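# Move the box beside the blue foam block into the door tote

## Task

Identify the cardboard box standing beside the blue foam block and set it inside the tote near the door, entirely within the rim with nothing hanging over. The other cardboard boxes must remain on their desks. The robot must not tip over or finish leaning. At the end the box must rest in the tote by itself, with no help from the gripper.

## Robot and tools

ROBOT. A Hello Robot Stretch 3 with one arm. It has a two-wheel base (0.33 m long, 0.34 m wide), a lift carriage on a vertical mast, and a telescoping arm that reaches out to the robot's right side. The gripper can only move forward or back by driving the base. Turning in place pivots about the point halfway between the drive wheels, 0.05 m behind the front edge. With the arm fully in and the wrist folded, the wrist pokes out about 0.06 m past the right side and a spin sweeps a 0.28 m radius. An unfolded, level wrist reaches beyond that circle.

FRAMES. Base frame: origin on the floor between the drive wheels, x forward, y left, z up. hand_pose is expressed in this frame, at the spot where the closed fingertips meet. With all wrist joints at zero, that frame's x points up, its y runs along the arm toward the mast, and its z points to the robot's rear. The fingertips are round pads 0.04 m wide. The odometry frame is the base frame at the start. base_odometry integrates wheel rotation only, so wheel slip shows up as travel. Heading is positive to the left, within -3.142 to 3.142.

execute_actions. Arguments: "actions", a list holding one action or none, and optionally "cameras", a list drawn from head_camera, nav_camera, wrist_camera, all. Omitted, null or ["all"] returns every camera. [] returns none. An unknown name rejects the call. An empty actions list just reports state and images. An action may contain "base", "joints" and "contact_limits". All of its motions begin together and may finish at different times, and no action runs longer than 15 s.
- "base" takes exactly one entry. translate_m is a straight drive in metres, an offset from where the base last reported itself, forward positive, -1 to 1. rotate_rad is an in-place turn in radians, an offset from the current heading, counter-clockwise (left) positive, -3.2 to 3.2. The base cannot move sideways.
- "joints" is a single object keyed by joint name. Each value is an absolute target, not an offset. lift_m is arm height on the mast, 0 to 1.1 m (tolerance 0.004). arm_m is extension, 0 to 0.52 m (0.004). wrist_yaw_rad is -1.345 to 4.42 (0.02): 0 aims the gripper along the arm, positive swings it toward the front, 3.0 folds it over the base. wrist_pitch_rad is -1.57 to 0.451 (0.05): 0 is level, negative tips the fingertips down. wrist_roll_rad is -2.911 to 2.911 (0.02): at 0 the fingers sit side by side and level. gripper_m is -0.089 to 0.179 (0.004), larger meaning wider. The real fingertip gap is smaller than this value, by about 0.007 when nearly closed and 0.025 when fully open, and it is zero below 0.007. head_pan_rad is -3.953 to 1.73 (0.02): 0 faces forward, positive turns left, -1.57 looks along the arm. head_tilt_rad is -1.53 to 0.419 (0.02): negative looks down.
- "contact_limits" accepts only arm_m: a motor_effort percentage from 1 to 100 at which the arm motion halts with contact_stop (the sign is negative while retracting). A smaller value is gentler, but one that is too small stops at once. The limit also caps how hard the arm holds until the next action. Values above the maximum are cut down.
Any joint or base left out of an action may keep pushing toward an earlier target without showing it in the status. An unknown key or an out-of-range number rejects the call and nothing moves. If a result reports a stop, the remaining execute_actions, wait and finished_scene calls of that reply are skipped.

wait: "seconds", 0 to 10. It commands nothing new and returns the same state and images as an empty action.

zoom_image: "camera" (head_camera, nav_camera or wrist_camera) and "region" [x0, y0, x1, y1] in pixels, measured from the top-left corner, no bigger than 504 by 504. It works only on a camera that had a full image in the latest result.

finished_scene: "scene", an integer. It ends the scene permanently once the robot has held the last command. Call it only when the box sits inside the tote unsupported.

RESULT LINES. base_status and joint_status give each motion's outcome. done: the target was reached (for the base, the wheels turned the commanded amount even if they slipped). off_target: the motion stopped short and may still be pushing. After contact_stop, time_out or torque_fault the old target is dropped. On contact_stop, the arm or lift goes slack until you command it again, and a slack lift can sag under load. torque_fault means a wrist servo switched off for 10 s after pushing hard, leaving that joint limp. on_its_own describes what the call did not command, and "held at" there is the target, not the actual position. joint_positions lists current values. motor_effort is given in percent with the peak in brackets. These readings carry fixed offsets and noise, and an effort outside its rest range usually means a load or a push. Positive wheel effort drives forward. lidar_m gives 12 distances in metres from the base origin, one per 30-degree sector: sector 1 straight ahead, then counter-clockwise (4 left, 7 behind, 10 right). "-" means nothing was seen. The scan plane is 0.17 m above the floor, so it sees table legs but not tabletops, and it misses glass and thin legs. The robot's own parts can block sectors 5, 6, 9 and 10. wrist_depth_mm and head_depth_mm are 7 by 7 grids of median depth read from the top left. The head image is sideways. base_tilt gives forward and right lean in degrees, with a fixed bias of up to about 4. turned_by_wheels and turned_by_imu give the turn since the last result. The pictures line names the images in order.

SPEED. The base moves fast only while stowed: lift_m below 0.30, arm_m below 0.03 and wrist_yaw_rad above 2.54. Otherwise it is slow.

GRIPPER. To grasp, command gripper_m below the object's width. Lower values squeeze harder, but an over-squeeze triggers a stall guard that weakens the grip. To release, open at least 0.02 beyond the value where contact began. Neither the gripper reading nor done proves that something is held, so check the images.

SELF-COLLISION. Fold or unfold the wrist only with lift_m between 0.32 and 0.95, wrist_pitch_rad at -0.4 and roll near 0. After folding, the lift may go down to 0.25. If yaw is below -0.4, keep pitch at -0.5 or lower.

BALANCE AND CARE. Pushing the arm against something solid with the gripper above about 0.45 m can tip the robot, and a second push after a contact_stop is worse. Raising the contact limit lowers that safe height. Do not drive while gripping or pushing something fixed. If the base snags or leans, reverse the last move in small steps, pull the gripper free and, if still tipped, lower lift_m to about 0.2. Avoid dropping the box, slamming, hard hits and knocking the other boxes off their desks. Loose objects may occasionally get nudged by outside forces.

Each tool is called after "Emit:" as name(argument=value, ...) on one line, values as JSON.

## Session

Emit:
execute_actions(actions=[])

Scene clock: 0.00 s.
base_odometry: x=+0.000 y=+0.000 heading=+0.000 (m, m, rad; odometry frame)
turned_by_wheels: +0.000 (rad since the last result)
turned_by_imu: +0.000 (rad since the last result)
base_tilt: forward=+0.6 right=+1.2 (deg)
lidar_m: 0.73 0.65 0.65 0.78 1.54 1.55 1.22 1.08 1.08 1.29 1.93 1.23
head_depth_mm: 1804 1128 1137 1142 1143 1148 1155 / 1019 1001 1003 1011 1010 1014 1017 / 890 900 900 903 901 907 908 / 812 809 813 815 818 819 824 / 742 742 744 746 748 748 752 / 683 682 687 686 688 690 690 / 634 634 634 636 637 640 641
base_status: not commanded
joint_positions: lift_m=+0.326 arm_m=+0.002 wrist_yaw_rad=+2.914 wrist_pitch_rad=-0.405 wrist_roll_rad=+0.018 gripper_m=+0.037 head_pan_rad=+0.000 head_tilt_rad=+0.006
joint_status: not commanded
motor_effort: left_wheel=+0 right_wheel=+0 lift_m=+33 arm_m=+1 wrist_yaw_rad=+0 wrist_pitch_rad=+6 wrist_roll_rad=+0 gripper_m=+0 head_pan_rad=+0 head_tilt_rad=+2 (%)
hand_pose: x=+0.0296 y=+0.0736 z=+0.3413 quat_wxyz=(+0.221, +0.710, +0.061, +0.666) (m; base frame)
wrist_depth_mm: - - - 699 602 539 475 / - - - 779 654 579 514 / - - - 840 710 604 541 / 771 - 800 806 756 667 570 / 646 - 657 646 664 636 627 / 537 519 519 534 522 543 544 / 461 477 - 469 467 461 478
pictures: head_camera (sideways: a quarter turn clockwise sets it upright), nav_camera (sideways: a quarter turn counterclockwise sets it upright), wrist_camera
Images, in order (width x height): head_camera 896x504, nav_camera 672x504, wrist_camera 644x364.

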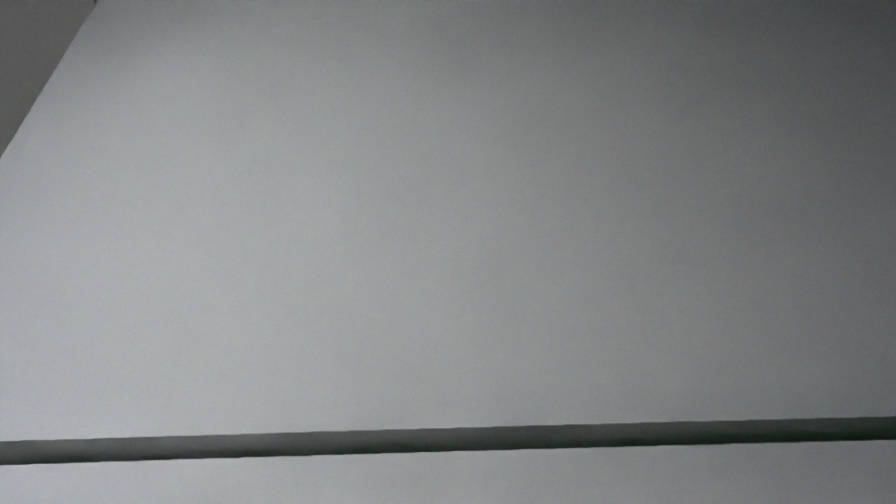

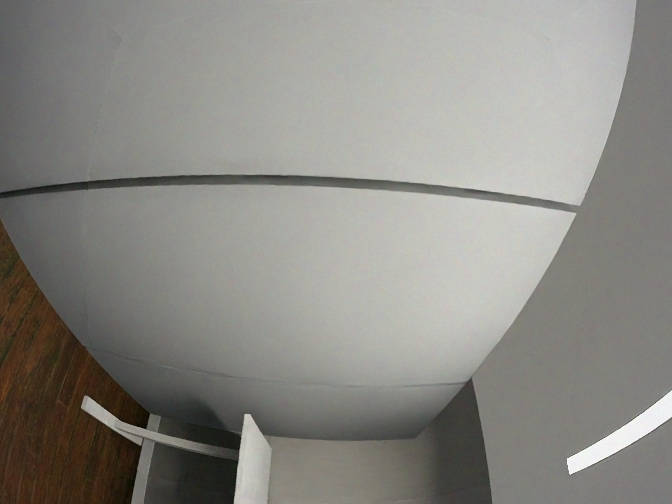

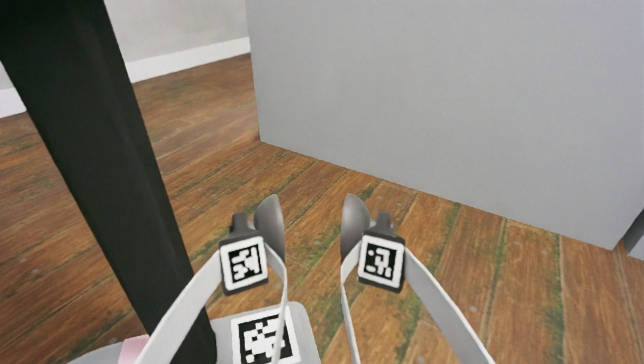

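Emit:
execute_actions(actions=[{"joints":{"head_pan_rad":-1.3,"head_tilt_rad":-0.4,"lift_m":0.27}}], cameras=["head_camera","nav_camera"])

Emit:
execute_actions(actions=[{"joints":{"head_pan_rad":-2.8,"head_tilt_rad":-0.4}}], cameras=["head_camera","nav_camera"])

Scene clock: 1.93 s.
base_odometry: x=+0.000 y=+0.000 heading=+0.000 (m, m, rad; odometry frame)
turned_by_wheels: +0.000 (rad since the last result)
turned_by_imu: -0.001 (rad since the last result)
base_tilt: forward=+0.6 right=+1.2 (deg)
lidar_m: 0.74 0.65 0.65 0.78 1.54 1.55 1.22 1.08 1.09 1.28 1.93 1.22
head_depth_mm: 1361 1421 1505 1591 1677 1656 1379 / 1548 1627 1733 1856 1953 1700 1373 / 1805 1910 2013 2236 2179 1687 1379 / 2060 2207 1978 2491 2193 1708 1388 / 2016 2146 2120 2516 2216 1706 1395 / 1918 2059 1877 2372 2207 1720 1393 / 1857 1958 1915 2238 2227 1719 1402
base_status: not commanded
joint_positions: lift_m=+0.270 arm_m=+0.002 wrist_yaw_rad=+2.914 wrist_pitch_rad=-0.406 wrist_roll_rad=+0.018 gripper_m=+0.037 head_pan_rad=-1.293 head_tilt_rad=-0.395
joint_status: all done
motor_effort: left_wheel=+0(0) right_wheel=+0(0) lift_m=+24(27) arm_m=+2(2) wrist_yaw_rad=-1(1) wrist_pitch_rad=+6(6) wrist_roll_rad=+0(0) gripper_m=+0(0) head_pan_rad=-5(57) head_tilt_rad=-2(20) (%)
hand_pose: x=+0.0296 y=+0.0736 z=+0.2858 quat_wxyz=(+0.221, +0.710, +0.061, +0.666) (m; base frame)
wrist_depth_mm: - - - 684 594 547 474 / - - - 771 654 568 500 / 913 935 914 846 706 624 538 / 708 - 714 719 721 645 566 / 563 - 579 577 584 577 567 / 466 472 - 478 465 474 484 / - - - 410 409 409 407
pictures: head_camera (sideways: a quarter turn clockwise sets it upright), nav_camera (sideways: a quarter turn counterclockwise sets it upright)
Images, in order (width x height): head_camera 896x504, nav_camera 672x504.

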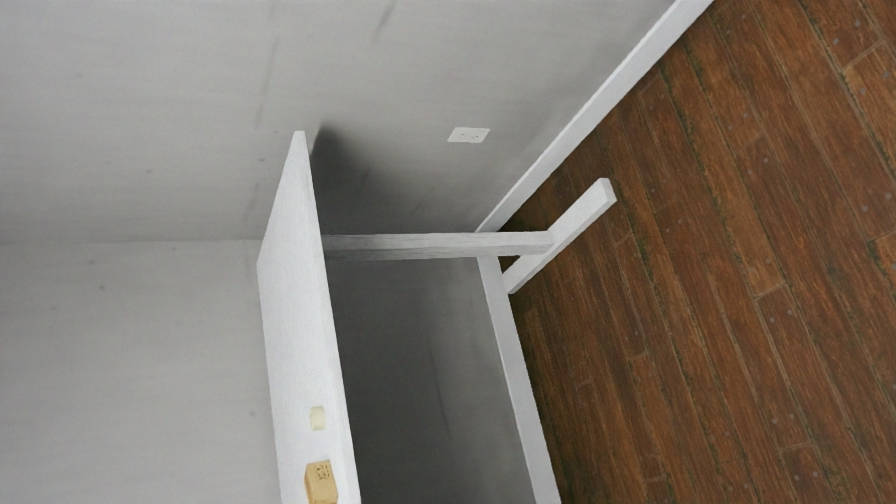

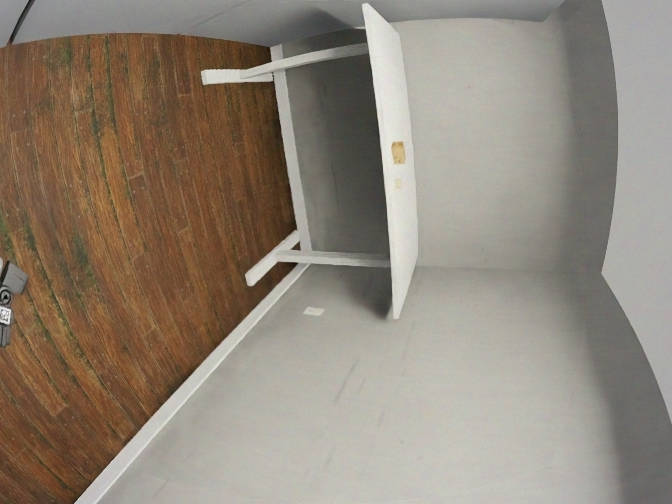

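Scene clock: 3.20 s.
base_odometry: x=+0.000 y=+0.000 heading=+0.000 (m, m, rad; odometry frame)
turned_by_wheels: +0.000 (rad since the last result)
turned_by_imu: +0.000 (rad since the last result)
base_tilt: forward=+0.5 right=+1.2 (deg)
lidar_m: 0.74 0.65 0.65 0.77 1.54 1.55 1.22 1.08 1.08 1.29 1.93 1.22
head_depth_mm: 1101 1197 1303 1435 1594 1669 1364 / 1060 1145 1240 1358 1503 1624 1374 / 1025 1097 1190 1294 1427 1550 1374 / 980 1051 1135 1234 1350 1482 1391 / 929 1014 1086 1180 1286 1409 1394 / 894 978 1046 1125 1228 1342 1396 / 863 939 1006 1078 1174 1273 1352
base_status: not commanded
joint_positions: lift_m=+0.270 arm_m=+0.002 wrist_yaw_rad=+2.914 wrist_pitch_rad=-0.406 wrist_roll_rad=+0.018 gripper_m=+0.037 head_pan_rad=-2.793 head_tilt_rad=-0.395
joint_status: all done
motor_effort: left_wheel=+0(0) right_wheel=+0(0) lift_m=+24(24) arm_m=+2(2) wrist_yaw_rad=+1(0) wrist_pitch_rad=+7(6) wrist_roll_rad=+0(0) gripper_m=+0(0) head_pan_rad=-4(58) head_tilt_rad=-2(1) (%)
hand_pose: x=+0.0296 y=+0.0736 z=+0.2858 quat_wxyz=(+0.221, +0.710, +0.061, +0.666) (m; base frame)
wrist_depth_mm: - - - 691 604 534 474 / - - - 761 641 576 503 / 964 919 941 853 722 610 536 / 705 - 702 703 701 645 584 / 566 - 590 570 570 570 571 / 474 479 - 472 461 475 479 / - - - 411 409 412 412
pictures: head_camera (sideways: a quarter turn clockwise sets it upright), nav_camera (sideways: a quarter turn counterclockwise sets it upright)
Images, in order (width x height): head_camera 896x504, nav_camera 672x504.

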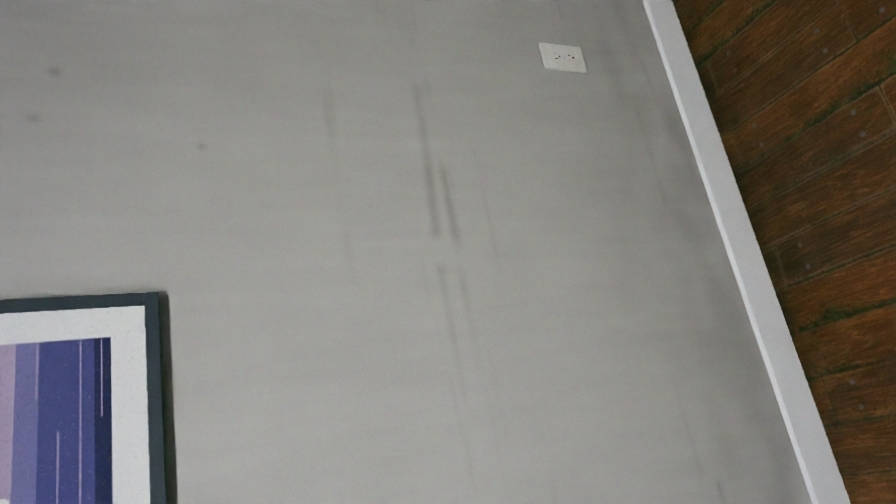

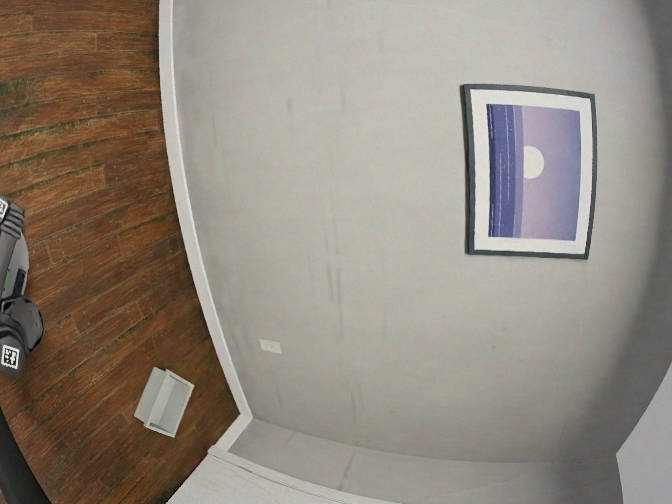

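Emit:
execute_actions(actions=[{"base":{"rotate_rad":2.07},"joints":{"head_pan_rad":-0.2,"head_tilt_rad":-0.6}}], cameras=["head_camera","nav_camera"])

Scene clock: 6.30 s.
base_odometry: x=+0.000 y=+0.000 heading=+2.070 (m, m, rad; odometry frame)
turned_by_wheels: +2.070 (rad since the last result)
turned_by_imu: +2.021 (rad since the last result)
base_tilt: forward=+0.6 right=+1.2 (deg)
lidar_m: 1.54 1.55 1.25 1.08 1.08 1.25 1.93 1.30 0.76 0.65 0.65 0.76
head_depth_mm: 1714 1910 2188 2093 1129 1218 1221 / 1631 1802 2059 2188 1722 1426 1224 / 1544 1727 1934 2105 1740 1437 1222 / 1476 1632 1831 2046 1738 1435 1223 / 1411 1566 1723 1967 1755 1450 1232 / 1350 1470 1646 1851 1769 1449 1233 / 1299 1420 1543 1716 1784 1450 1237
base_status: done
joint_positions: lift_m=+0.270 arm_m=+0.002 wrist_yaw_rad=+2.914 wrist_pitch_rad=-0.406 wrist_roll_rad=+0.018 gripper_m=+0.037 head_pan_rad=-0.207 head_tilt_rad=-0.593
joint_status: all done
motor_effort: left_wheel=-2(8) right_wheel=+1(8) lift_m=+24(24) arm_m=+1(1) wrist_yaw_rad=+0(0) wrist_pitch_rad=+7(6) wrist_roll_rad=+0(0) gripper_m=+0(0) head_pan_rad=+4(59) head_tilt_rad=-3(15) (%)
hand_pose: x=+0.0296 y=+0.0736 z=+0.2858 quat_wxyz=(+0.221, +0.710, +0.061, +0.666) (m; base frame)
wrist_depth_mm: - 876 - - - - - / - 950 - - - - - / 822 932 904 943 936 898 955 / 696 - 699 707 708 721 720 / 560 - 576 581 576 583 574 / 474 465 - 476 457 473 481 / - - - 410 410 413 414
pictures: head_camera (sideways: a quarter turn clockwise sets it upright), nav_camera (sideways: a quarter turn counterclockwise sets it upright)
Images, in order (width x height): head_camera 896x504, nav_camera 672x504.

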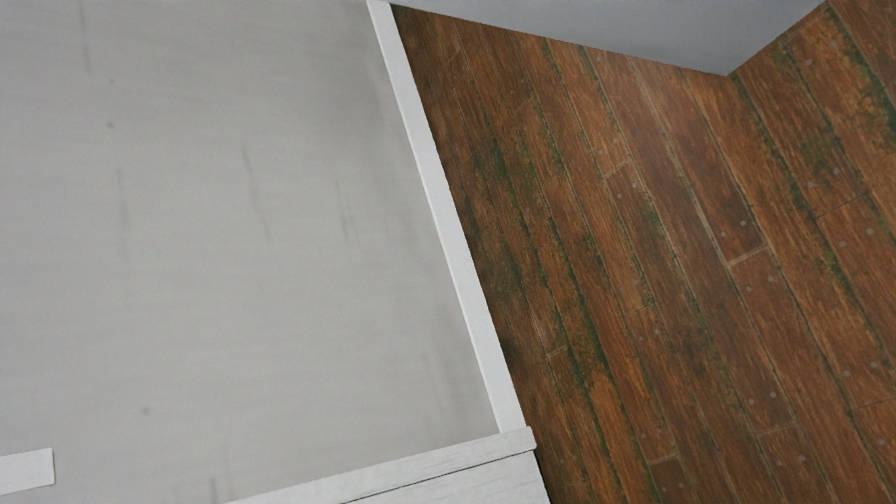

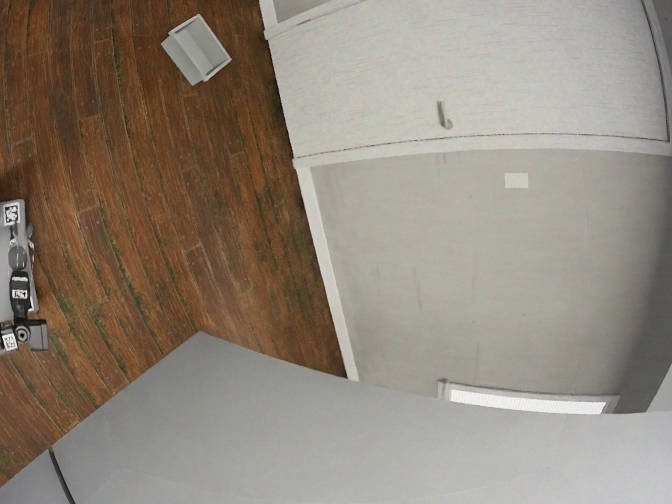

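Emit:
execute_actions(actions=[{"base":{"translate_m":1.0},"joints":{"head_pan_rad":-1.3,"head_tilt_rad":-0.4}}], cameras=["head_camera","nav_camera"])

Emit:
execute_actions(actions=[{"base":{"rotate_rad":-1.25},"joints":{"head_pan_rad":-0.3,"head_tilt_rad":-0.4}}], cameras=["head_camera","nav_camera"])

Scene clock: 13.07 s.
base_odometry: x=-0.479 y=+0.878 heading=+2.070 (m, m, rad; odometry frame)
turned_by_wheels: +0.000 (rad since the last result)
turned_by_imu: -0.004 (rad since the last result)
base_tilt: forward=+0.6 right=+1.2 (deg)
lidar_m: 0.60 0.58 0.67 1.14 1.34 1.55 2.70 0.79 0.54 0.73 1.21 0.70
head_depth_mm: 2924 3098 3451 2996 2130 1670 1329 / 2939 3120 3397 3028 2143 1666 1365 / 2951 3167 3466 2999 2150 1683 1364 / 2977 3200 3435 3042 2167 1681 1369 / 2965 3195 3463 3061 2166 1684 1377 / 2351 2331 2301 2299 2092 1686 1378 / 1646 1618 1609 1623 1621 1567 1383
base_status: done
joint_positions: lift_m=+0.270 arm_m=+0.002 wrist_yaw_rad=+2.914 wrist_pitch_rad=-0.406 wrist_roll_rad=+0.018 gripper_m=+0.037 head_pan_rad=-1.293 head_tilt_rad=-0.408
joint_status: all done
motor_effort: left_wheel=-2(7) right_wheel=+1(6) lift_m=+24(25) arm_m=+1(2) wrist_yaw_rad=+0(1) wrist_pitch_rad=+6(6) wrist_roll_rad=+0(0) gripper_m=+0(0) head_pan_rad=-4(59) head_tilt_rad=+3(16) (%)
hand_pose: x=+0.0296 y=+0.0736 z=+0.2858 quat_wxyz=(+0.221, +0.710, +0.061, +0.666) (m; base frame)
wrist_depth_mm: - - - - 719 542 432 / - - - - 752 578 448 / 934 704 874 932 808 588 478 / 686 - 726 717 723 626 503 / 562 - 576 566 569 580 521 / 476 477 - 478 468 486 484 / - - - 404 409 409 413
pictures: head_camera (sideways: a quarter turn clockwise sets it upright), nav_camera (sideways: a quarter turn counterclockwise sets it upright)
Images, in order (width x height): head_camera 896x504, nav_camera 672x504.

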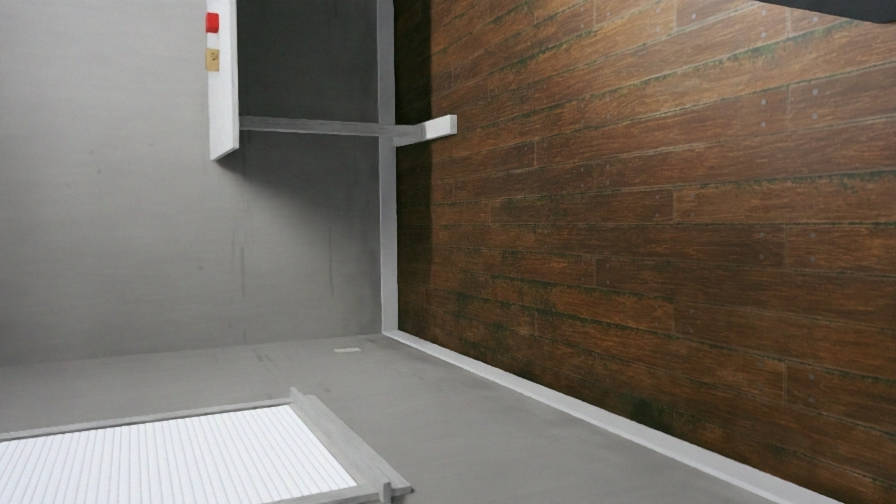

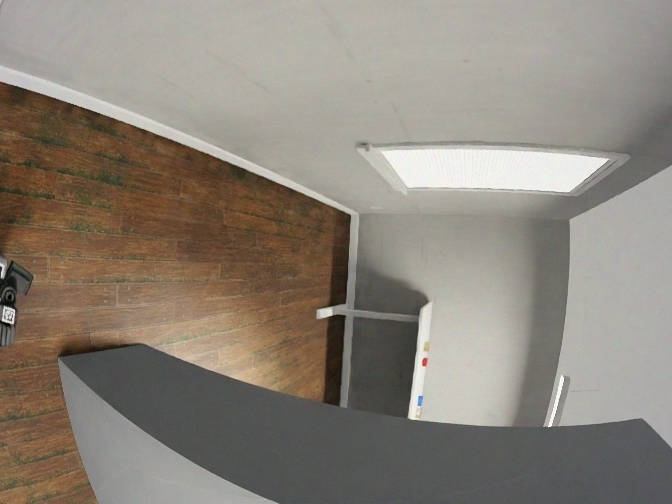

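Scene clock: 15.07 s.
base_odometry: x=-0.479 y=+0.878 heading=+0.820 (m, m, rad; odometry frame)
turned_by_wheels: -1.250 (rad since the last result)
turned_by_imu: -1.222 (rad since the last result)
base_tilt: forward=+0.6 right=+1.2 (deg)
lidar_m: 1.86 0.80 0.61 0.58 0.62 0.89 1.34 1.42 2.03 1.23 0.54 0.55
head_depth_mm: 616 639 667 698 732 772 812 / 3078 794 833 884 943 1004 1074 / 3132 3263 3604 3037 2167 1676 1366 / 3040 3237 3552 3048 2187 1678 1368 / 2993 3205 3433 3118 2180 1677 1374 / 2903 3134 3385 3051 2181 1700 1382 / 2873 3090 3266 3113 2205 1711 1382
base_status: done
joint_positions: lift_m=+0.270 arm_m=+0.002 wrist_yaw_rad=+2.914 wrist_pitch_rad=-0.406 wrist_roll_rad=+0.018 gripper_m=+0.037 head_pan_rad=-0.307 head_tilt_rad=-0.408
joint_status: all done
motor_effort: left_wheel=+2(10) right_wheel=-1(5) lift_m=+24(24) arm_m=+2(1) wrist_yaw_rad=-1(0) wrist_pitch_rad=+6(7) wrist_roll_rad=+0(0) gripper_m=-1(0) head_pan_rad=+3(56) head_tilt_rad=+3(2) (%)
hand_pose: x=+0.0296 y=+0.0736 z=+0.2858 quat_wxyz=(+0.221, +0.710, +0.061, +0.666) (m; base frame)
wrist_depth_mm: - 505 553 597 619 666 711 / - 549 616 647 702 744 789 / 567 590 652 692 745 805 856 / 619 - 693 711 697 721 718 / 561 - 576 581 576 572 571 / 469 473 - 475 467 482 485 / - - - 412 410 417 415
pictures: head_camera (sideways: a quarter turn clockwise sets it upright), nav_camera (sideways: a quarter turn counterclockwise sets it upright)
Images, in order (width x height): head_camera 896x504, nav_camera 672x504.

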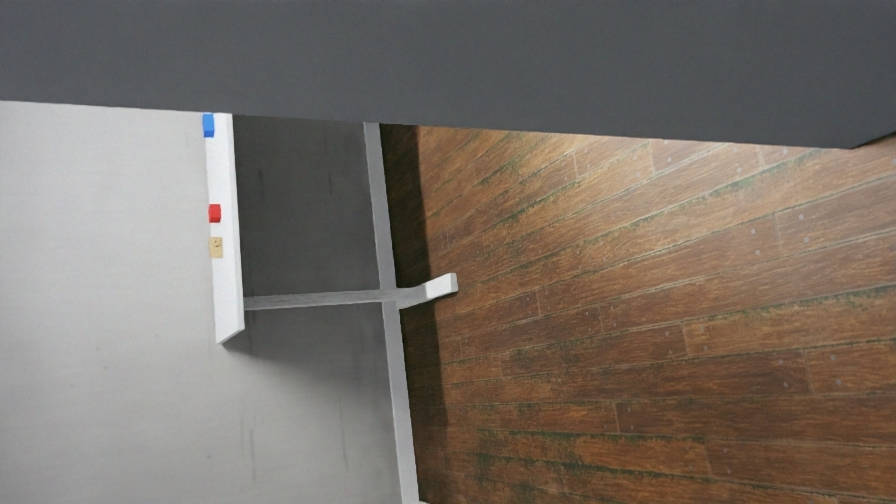

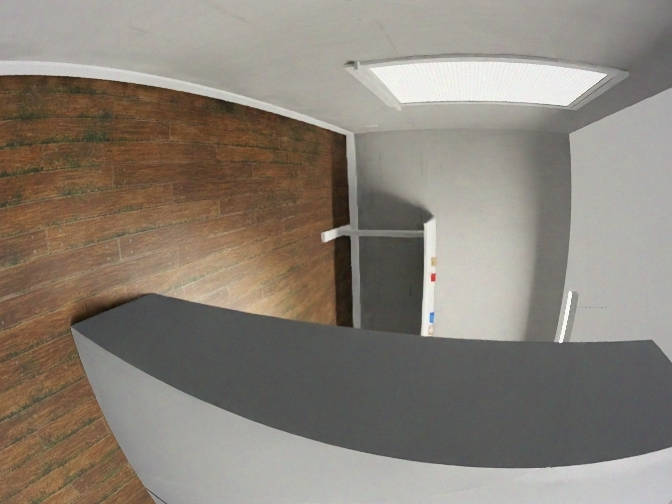

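Emit:
execute_actions(actions=[{"base":{"translate_m":1.0},"joints":{"head_pan_rad":-0.6,"head_tilt_rad":-0.35}}], cameras=["head_camera","nav_camera"])

Scene clock: 20.43 s.
base_odometry: x=+0.204 y=+1.609 heading=+0.820 (m, m, rad; odometry frame)
turned_by_wheels: +0.000 (rad since the last result)
turned_by_imu: -0.004 (rad since the last result)
base_tilt: forward=+0.6 right=+1.2 (deg)
lidar_m: 1.67 0.72 0.55 0.53 0.57 0.81 2.34 0.57 0.45 1.31 2.60 2.03
head_depth_mm: 2857 3084 3341 3340 2288 1742 1409 / 2694 2906 2622 3183 2295 1753 1411 / 2553 2736 2879 3051 2301 1765 1417 / 2405 2567 2689 2938 2314 1779 1429 / 2282 2429 2531 2774 2335 1768 1419 / 2169 2317 2362 2613 2245 1791 1433 / 2081 2192 2303 2443 2411 1792 1440
base_status: done
joint_positions: lift_m=+0.270 arm_m=+0.002 wrist_yaw_rad=+2.914 wrist_pitch_rad=-0.406 wrist_roll_rad=+0.018 gripper_m=+0.037 head_pan_rad=-0.593 head_tilt_rad=-0.358
joint_status: all done
motor_effort: left_wheel=+2(10) right_wheel=-2(4) lift_m=+25(24) arm_m=+1(1) wrist_yaw_rad=+0(1) wrist_pitch_rad=+6(6) wrist_roll_rad=+0(0) gripper_m=+0(0) head_pan_rad=-5(32) head_tilt_rad=+3(9) (%)
hand_pose: x=+0.0296 y=+0.0736 z=+0.2858 quat_wxyz=(+0.221, +0.710, +0.061, +0.666) (m; base frame)
wrist_depth_mm: - 475 500 530 565 604 646 / - 516 538 575 624 680 734 / 530 573 593 639 686 736 802 / 558 - 625 678 698 719 722 / 570 - 594 573 576 571 576 / 466 466 - 474 457 476 478 / - - - 408 405 411 416
pictures: head_camera (sideways: a quarter turn clockwise sets it upright), nav_camera (sideways: a quarter turn counterclockwise sets it upright)
Images, in order (width x height): head_camera 896x504, nav_camera 672x504.

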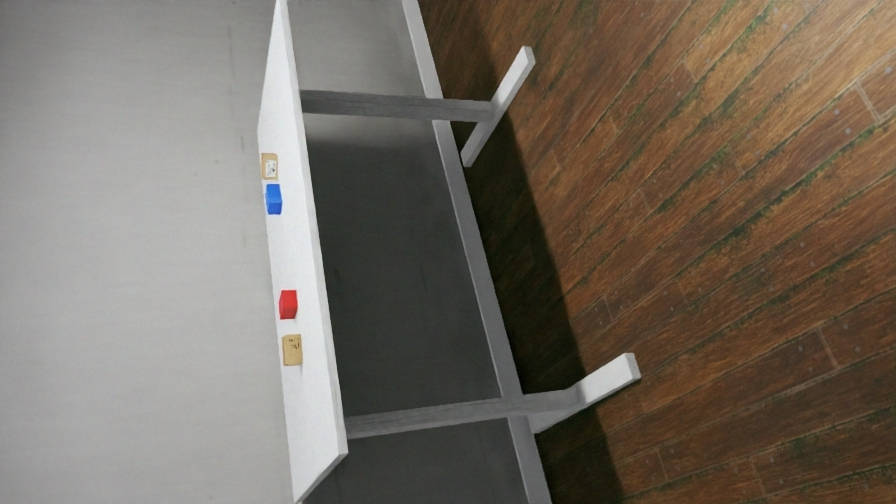

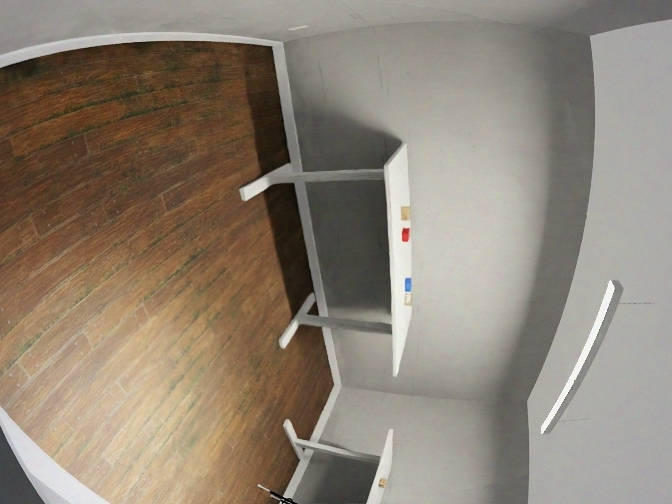

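Emit:
execute_actions(actions=[{"base":{"rotate_rad":-1.0},"joints":{"head_pan_rad":0.0,"head_tilt_rad":-0.6}}], cameras=["nav_camera"])

Emit:
execute_actions(actions=[{"base":{"translate_m":1.0},"joints":{"head_pan_rad":0.5,"head_tilt_rad":-0.45}}], cameras=["head_camera","nav_camera"])

Scene clock: 25.97 s.
base_odometry: x=+0.204 y=+1.609 heading=-0.180 (m, m, rad; odometry frame)
turned_by_wheels: -1.000 (rad since the last result)
turned_by_imu: -0.979 (rad since the last result)
base_tilt: forward=+0.6 right=+1.2 (deg)
lidar_m: 2.60 2.03 1.45 0.68 0.54 0.53 0.58 0.87 2.33 0.55 0.45 1.31
head_depth_mm: 2823 3153 2946 2156 1709 1421 1220 / 3001 3333 2971 2180 1733 1432 1218 / 3279 3640 3000 2172 1736 1425 1217 / 3433 3823 3025 2216 1740 1444 1229 / 3048 3367 3065 2224 1749 1448 1233 / 2689 2871 2784 2239 1759 1447 1235 / 2459 2726 2805 2244 1770 1452 1236
base_status: done
joint_positions: lift_m=+0.270 arm_m=+0.002 wrist_yaw_rad=+2.914 wrist_pitch_rad=-0.406 wrist_roll_rad=+0.018 gripper_m=+0.037 head_pan_rad=-0.007 head_tilt_rad=-0.593
joint_status: all done
motor_effort: left_wheel=+2(9) right_wheel=-2(6) lift_m=+24(25) arm_m=+1(1) wrist_yaw_rad=+0(0) wrist_pitch_rad=+6(6) wrist_roll_rad=+0(0) gripper_m=+0(0) head_pan_rad=+4(45) head_tilt_rad=-2(16) (%)
hand_pose: x=+0.0296 y=+0.0736 z=+0.2858 quat_wxyz=(+0.221, +0.710, +0.061, +0.666) (m; base frame)
wrist_depth_mm: - 608 852 - - - - / - 654 871 - - - - / 464 715 837 934 959 969 969 / 486 - 702 713 725 692 704 / 516 - 573 571 575 578 564 / 474 470 - 478 465 478 482 / - - - 409 414 412 411
pictures: nav_camera (sideways: a quarter turn counterclockwise sets it upright)
Images, in order (width x height): nav_camera 672x504.

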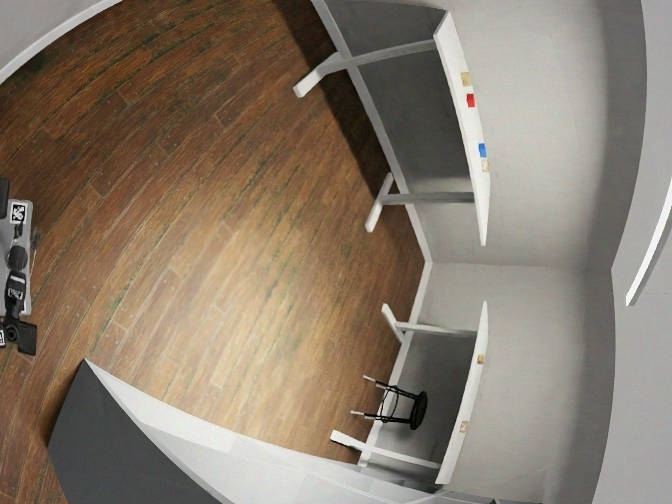

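Scene clock: 30.90 s.
base_odometry: x=+1.188 y=+1.430 heading=-0.180 (m, m, rad; odometry frame)
turned_by_wheels: +0.000 (rad since the last result)
turned_by_imu: -0.004 (rad since the last result)
base_tilt: forward=+0.5 right=+1.2 (deg)
lidar_m: 2.34 1.63 1.41 1.71 1.35 1.33 1.43 0.82 1.19 0.90 1.63 1.80
head_depth_mm: 1954 2138 2383 2566 1987 1590 1309 / 1870 2010 1628 2440 1951 1596 1313 / 1787 1902 1493 2293 2007 1594 1325 / 1696 1822 1365 2242 2020 1596 1323 / 1628 1746 1373 2116 2029 1614 1332 / 1575 1681 1271 1992 2043 1618 1343 / 1504 1630 1190 1919 1990 1627 1340
base_status: done
joint_positions: lift_m=+0.270 arm_m=+0.002 wrist_yaw_rad=+2.914 wrist_pitch_rad=-0.406 wrist_roll_rad=+0.018 gripper_m=+0.037 head_pan_rad=+0.493 head_tilt_rad=-0.457
joint_status: all done
motor_effort: left_wheel=+2(10) right_wheel=-2(4) lift_m=+24(24) arm_m=+1(1) wrist_yaw_rad=+1(0) wrist_pitch_rad=+6(6) wrist_roll_rad=+0(0) gripper_m=+0(0) head_pan_rad=+3(41) head_tilt_rad=+2(14) (%)
hand_pose: x=+0.0296 y=+0.0736 z=+0.2858 quat_wxyz=(+0.221, +0.710, +0.061, +0.666) (m; base frame)
wrist_depth_mm: - - - - - - - / - - - - - - - / 913 917 902 944 928 915 993 / 697 - 721 710 725 719 712 / 568 - 571 571 573 578 579 / 465 464 - 482 473 485 486 / - - - 411 410 410 411
pictures: head_camera (sideways: a quarter turn clockwise sets it upright), nav_camera (sideways: a quarter turn counterclockwise sets it upright)
Images, in order (width x height): head_camera 896x504, nav_camera 672x504.

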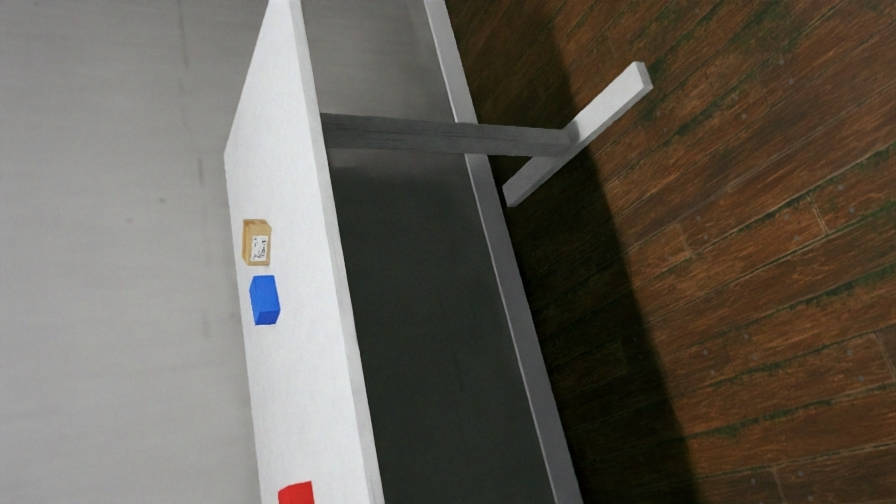

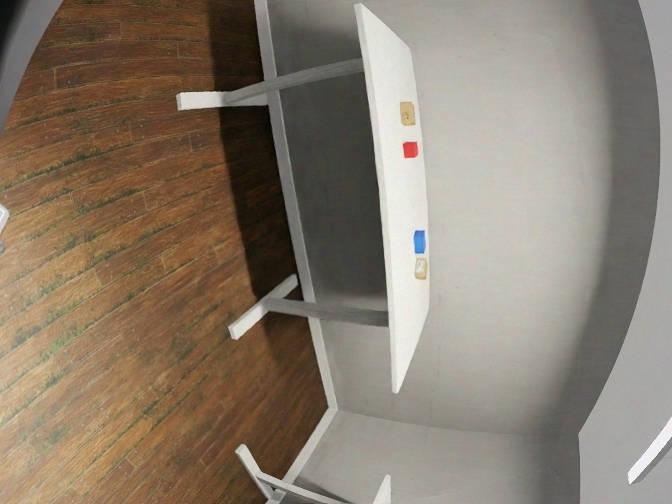

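Emit:
execute_actions(actions=[{"base":{"translate_m":0.83},"joints":{"head_pan_rad":-0.5}}], cameras=[])

Emit:
execute_actions(actions=[{"base":{"rotate_rad":2.565},"joints":{"head_pan_rad":-1.57,"head_tilt_rad":-0.55}}], cameras=[])

Emit:
execute_actions(actions=[{"joints":{"lift_m":0.93}}], cameras=["head_camera","nav_camera"])

Scene clock: 37.53 s.
base_odometry: x=+2.004 y=+1.282 heading=-0.180 (m, m, rad; odometry frame)
turned_by_wheels: +0.000 (rad since the last result)
turned_by_imu: -0.004 (rad since the last result)
base_tilt: forward=+0.6 right=+1.2 (deg)
lidar_m: 1.71 0.89 1.34 1.30 2.02 2.00 1.59 1.61 1.24 1.46 1.22 1.32
head_depth_mm: 1445 1556 1036 1874 1999 1580 1315 / 1466 1594 1089 1920 2014 1597 1322 / 1489 1621 1136 1965 2012 1595 1322 / 1523 1648 1247 1911 1890 1563 1321 / 1536 1676 1376 2037 2035 1606 1322 / 1554 1698 1858 2066 2029 1616 1345 / 1581 1735 1910 2116 2056 1628 1337
base_status: done
joint_positions: lift_m=+0.270 arm_m=+0.002 wrist_yaw_rad=+2.914 wrist_pitch_rad=-0.406 wrist_roll_rad=+0.018 gripper_m=+0.037 head_pan_rad=-0.493 head_tilt_rad=-0.457
joint_status: all done
motor_effort: left_wheel=+2(10) right_wheel=-2(4) lift_m=+25(25) arm_m=+1(1) wrist_yaw_rad=+0(0) wrist_pitch_rad=+6(6) wrist_roll_rad=+0(0) gripper_m=+0(1) head_pan_rad=-4(57) head_tilt_rad=+2(3) (%)
hand_pose: x=+0.0296 y=+0.0736 z=+0.2858 quat_wxyz=(+0.221, +0.710, +0.061, +0.666) (m; base frame)
wrist_depth_mm: - - - - - - 978 / - - - - - - - / 918 941 944 934 950 882 964 / 690 - 715 705 710 692 728 / 561 - 575 580 569 577 582 / 473 473 - 475 472 480 481 / - - - 408 410 412 417
pictures: none
No camera images: the call's "cameras" was empty. Leave "cameras" out to get every camera's image.

Scene clock: 40.27 s.
base_odometry: x=+2.004 y=+1.282 heading=+2.385 (m, m, rad; odometry frame)
turned_by_wheels: +2.565 (rad since the last result)
turned_by_imu: +2.506 (rad since the last result)
base_tilt: forward=+0.6 right=+1.2 (deg)
lidar_m: 1.99 2.10 1.59 1.24 1.77 1.37 1.32 1.82 0.89 1.34 1.30 1.32
head_depth_mm: 1111 1204 870 616 1137 1366 1218 / 1119 1208 874 644 1704 1483 1251 / 1123 1219 858 651 1705 1488 1260 / 1132 1226 882 654 1735 1500 1258 / 1138 1235 880 657 1722 1503 1263 / 1142 1250 910 662 1751 1500 1261 / 1148 1256 912 669 1763 1505 1265
base_status: done
joint_positions: lift_m=+0.270 arm_m=+0.002 wrist_yaw_rad=+2.914 wrist_pitch_rad=-0.406 wrist_roll_rad=+0.018 gripper_m=+0.037 head_pan_rad=-1.563 head_tilt_rad=-0.543
joint_status: all done
motor_effort: left_wheel=-2(9) right_wheel=+2(8) lift_m=+25(25) arm_m=+2(1) wrist_yaw_rad=+0(2) wrist_pitch_rad=+6(7) wrist_roll_rad=+0(0) gripper_m=+0(0) head_pan_rad=-4(57) head_tilt_rad=-2(11) (%)
hand_pose: x=+0.0296 y=+0.0735 z=+0.2858 quat_wxyz=(+0.221, +0.710, +0.061, +0.666) (m; base frame)
wrist_depth_mm: - - - - - - - / - - - - - - - / 887 945 922 974 924 972 964 / 687 - 696 704 716 714 731 / 557 - 581 570 576 585 569 / 470 472 - 474 456 478 482 / - - - 410 408 412 408
pictures: none
No camera images: the call's "cameras" was empty. Leave "cameras" out to get every camera's image.

Scene clock: 47.10 s.
base_odometry: x=+2.004 y=+1.282 heading=+2.385 (m, m, rad; odometry frame)
turned_by_wheels: +0.000 (rad since the last result)
turned_by_imu: -0.002 (rad since the last result)
base_tilt: forward=+0.6 right=+1.2 (deg)
lidar_m: 2.00 2.10 1.58 1.23 1.77 1.37 1.32 1.83 0.89 1.34 1.30 1.32
head_depth_mm: 1108 1196 867 614 1128 - - / 1117 1211 872 643 1709 1563 - / 1120 1219 857 649 1709 1576 - / 1133 1223 881 652 1726 1584 - / 1137 1231 883 661 1728 1546 - / 1141 1241 902 662 1768 1500 1268 / 1149 1252 913 666 1764 1508 1274
base_status: not commanded
joint_positions: lift_m=+0.930 arm_m=+0.002 wrist_yaw_rad=+2.914 wrist_pitch_rad=-0.406 wrist_roll_rad=+0.018 gripper_m=+0.037 head_pan_rad=-1.563 head_tilt_rad=-0.543
joint_status: all done
motor_effort: left_wheel=-2(2) right_wheel=+2(2) lift_m=+42(44) arm_m=+1(1) wrist_yaw_rad=+1(0) wrist_pitch_rad=+6(6) wrist_roll_rad=+0(0) gripper_m=+0(0) head_pan_rad=-4(5) head_tilt_rad=-2(3) (%)
hand_pose: x=+0.0296 y=+0.0735 z=+0.9451 quat_wxyz=(+0.221, +0.710, +0.061, +0.666) (m; base frame)
wrist_depth_mm: - - - - - - - / - - - - - - - / - - - - - - - / - - - - - - - / - - - - - - - / - - - - - - - / - - - - - - -
pictures: head_camera (sideways: a quarter turn clockwise sets it upright), nav_camera (sideways: a quarter turn counterclockwise sets it upright)
Images, in order (width x height): head_camera 896x504, nav_camera 672x504.

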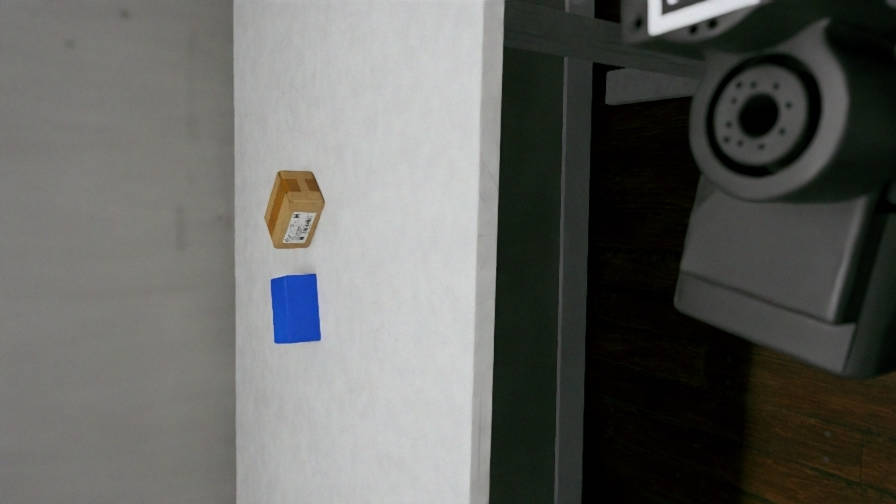

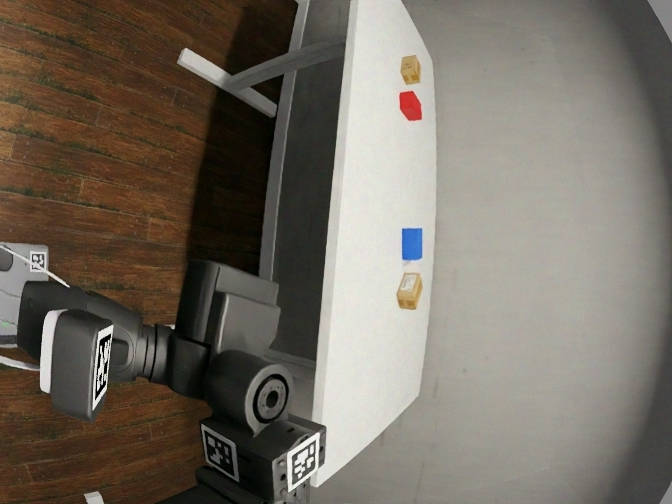

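Emit:
zoom_image(camera="head_camera", region=[220, 140, 380, 370])

Region (220, 140, 380, 370) of head_camera's 896x504 image, scaled by 2.191, with more detail than that image has; it fills the left 351 columns of this view, and the rest is white.

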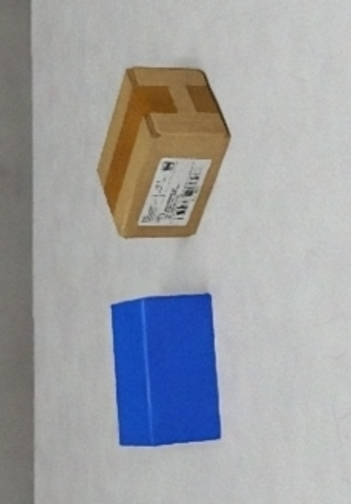

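Emit:
execute_actions(actions=[{"base":{"rotate_rad":0.41},"joints":{"wrist_yaw_rad":0.4,"gripper_m":0.13,"head_pan_rad":-1.75}}])

Scene clock: 53.77 s.
base_odometry: x=+2.004 y=+1.282 heading=+2.795 (m, m, rad; odometry frame)
turned_by_wheels: +0.410 (rad since the last result)
turned_by_imu: +0.401 (rad since the last result)
base_tilt: forward=+0.6 right=+1.2 (deg)
lidar_m: 2.04 1.59 1.24 1.46 1.22 1.32 1.80 0.91 0.90 1.37 1.30 1.99
head_depth_mm: 1088 1176 833 615 1627 - - / 1114 1212 867 642 1692 - - / 1148 1245 873 651 1742 - - / 1185 1270 890 683 1766 1575 - / 1218 1306 895 723 1866 - - / 1260 1350 905 729 1877 - 1239 / 1296 1393 914 1864 1792 1555 1268
base_status: done
joint_positions: lift_m=+0.930 arm_m=+0.002 wrist_yaw_rad=+0.402 wrist_pitch_rad=-0.406 wrist_roll_rad=+0.018 gripper_m=+0.130 head_pan_rad=-1.743 head_tilt_rad=-0.543
joint_status: all done
motor_effort: left_wheel=-2(7) right_wheel=+2(4) lift_m=+42(42) arm_m=+1(0) wrist_yaw_rad=-3(2) wrist_pitch_rad=+6(6) wrist_roll_rad=+0(0) gripper_m=+0(87) head_pan_rad=-4(25) head_tilt_rad=-3(2) (%)
hand_pose: x=+0.0670 y=-0.3545 z=+0.9451 quat_wxyz=(+0.702, +0.278, -0.656, -0.004) (m; base frame)
wrist_depth_mm: - - 741 721 673 783 747 / - - - 482 397 403 408 / - - - - - 309 271 / - - - - - - 903 / - - - - - - 977 / - - - - - - - / - - - - - - -
pictures: head_camera (sideways: a quarter turn clockwise sets it upright), nav_camera (sideways: a quarter turn counterclockwise sets it upright), wrist_camera
Images, in order (width x height): head_camera 896x504, nav_camera 672x504, wrist_camera 644x364.

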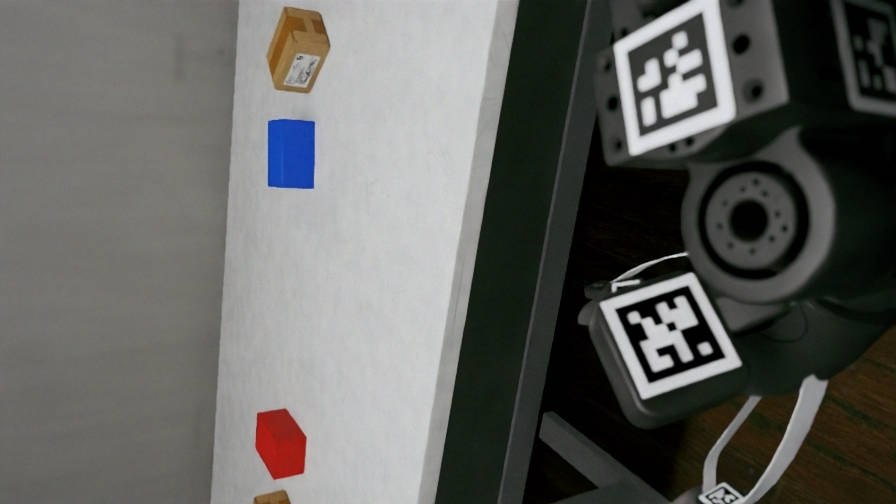

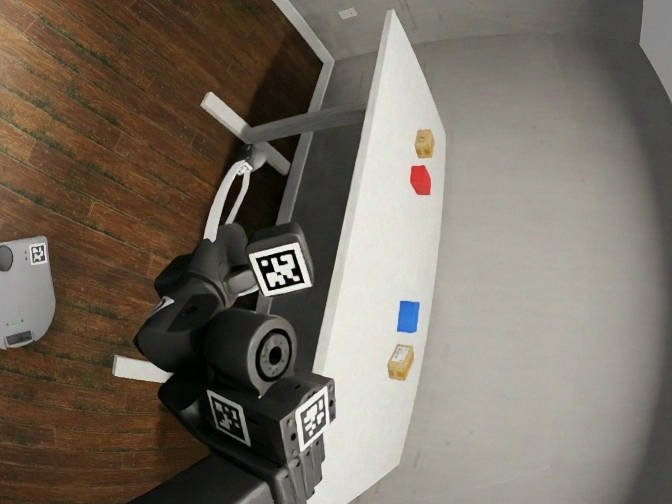

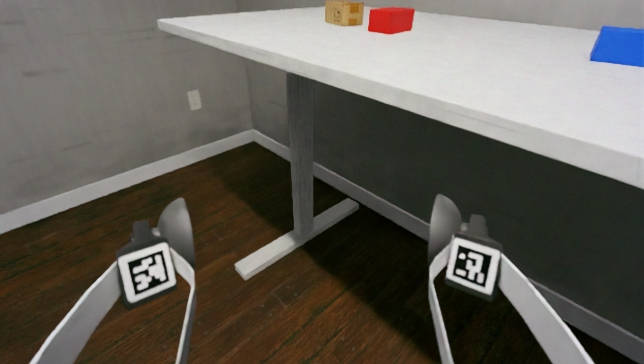

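Emit:
execute_actions(actions=[{"joints":{"lift_m":1.06,"head_pan_rad":-1.5}}], cameras=[])

Emit:
execute_actions(actions=[{"base":{"translate_m":-0.48},"joints":{"arm_m":0.40}}])

Scene clock: 56.93 s.
base_odometry: x=+2.004 y=+1.282 heading=+2.795 (m, m, rad; odometry frame)
turned_by_wheels: +0.000 (rad since the last result)
turned_by_imu: -0.001 (rad since the last result)
base_tilt: forward=+0.6 right=+1.2 (deg)
lidar_m: 2.04 1.59 1.24 1.46 1.22 1.32 1.80 0.90 0.89 1.37 1.30 2.00
head_depth_mm: 1135 1210 - - - - - / 1188 1287 - - - - 1223 / 1252 1330 - - - - 1259 / 1311 1398 - 1903 - 1473 1258 / 1398 1465 958 1992 1771 1495 1260 / 1488 1577 903 1471 1714 1510 1265 / 1570 1735 966 2304 1851 1514 1268
base_status: not commanded
joint_positions: lift_m=+1.060 arm_m=+0.002 wrist_yaw_rad=+0.402 wrist_pitch_rad=-0.406 wrist_roll_rad=+0.018 gripper_m=+0.130 head_pan_rad=-1.507 head_tilt_rad=-0.543
joint_status: all done
motor_effort: left_wheel=-3(3) right_wheel=+2(2) lift_m=+42(43) arm_m=+1(1) wrist_yaw_rad=-2(1) wrist_pitch_rad=+6(6) wrist_roll_rad=+0(0) gripper_m=+0(0) head_pan_rad=+4(29) head_tilt_rad=-2(2) (%)
hand_pose: x=+0.0669 y=-0.3546 z=+1.0751 quat_wxyz=(+0.702, +0.278, -0.656, -0.004) (m; base frame)
wrist_depth_mm: - - - - - 933 780 / - - 849 807 762 875 784 / - - - 586 581 582 524 / - - - - 456 431 436 / - - - - - 348 342 / - - - - - - 301 / - - - - - - -
pictures: none
No camera images: the call's "cameras" was empty. Leave "cameras" out to get every camera's image.

Scene clock: 62.70 s.
base_odometry: x=+2.456 y=+1.119 heading=+2.795 (m, m, rad; odometry frame)
turned_by_wheels: +0.000 (rad since the last result)
turned_by_imu: +0.001 (rad since the last result)
base_tilt: forward=+0.5 right=+1.2 (deg)
lidar_m: 2.47 1.53 1.53 1.19 1.42 0.87 1.37 1.20 0.68 0.66 1.50 2.43
head_depth_mm: 922 1043 867 614 476 410 1251 / 983 - 872 618 478 424 1172 / 1039 - 833 621 481 1409 1258 / 1106 1212 806 626 484 1488 1261 / 1170 1276 854 629 520 1488 1260 / 1250 1344 884 633 1695 1508 1266 / 1326 1432 911 638 1798 1507 1269
base_status: done
joint_positions: lift_m=+1.060 arm_m=+0.400 wrist_yaw_rad=+0.401 wrist_pitch_rad=-0.406 wrist_roll_rad=+0.018 gripper_m=+0.130 head_pan_rad=-1.507 head_tilt_rad=-0.543
joint_status: all done
motor_effort: left_wheel=-2(7) right_wheel=+2(3) lift_m=+42(42) arm_m=+4(6) wrist_yaw_rad=-1(2) wrist_pitch_rad=+6(7) wrist_roll_rad=+0(0) gripper_m=+0(0) head_pan_rad=+4(4) head_tilt_rad=-2(2) (%)
hand_pose: x=+0.0667 y=-0.7527 z=+1.0751 quat_wxyz=(+0.702, +0.278, -0.656, -0.004) (m; base frame)
wrist_depth_mm: - - - 713 565 475 401 / 799 822 805 762 598 492 416 / 546 558 569 562 570 523 433 / 415 422 359 424 428 435 433 / 333 355 340 281 342 343 349 / 280 275 286 249 284 275 291 / 243 243 244 246 246 247 246
pictures: head_camera (sideways: a quarter turn clockwise sets it upright), nav_camera (sideways: a quarter turn counterclockwise sets it upright), wrist_camera
Images, in order (width x height): head_camera 896x504, nav_camera 672x504, wrist_camera 644x364.

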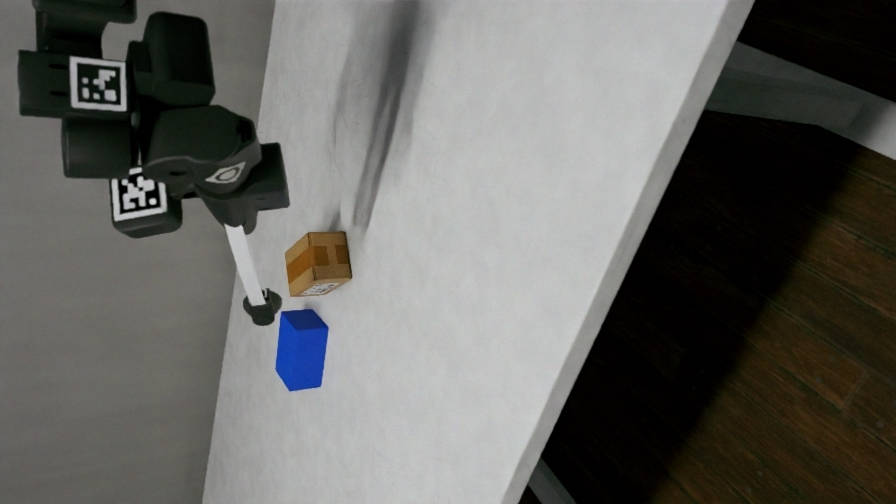

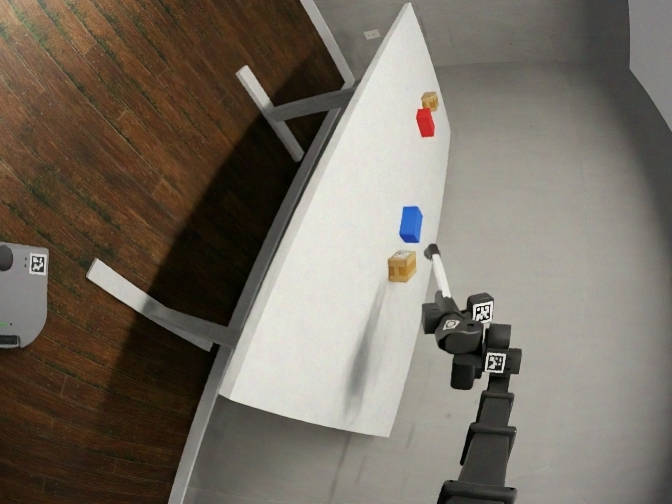

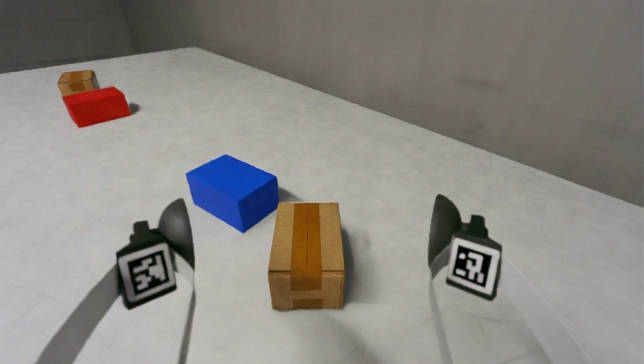

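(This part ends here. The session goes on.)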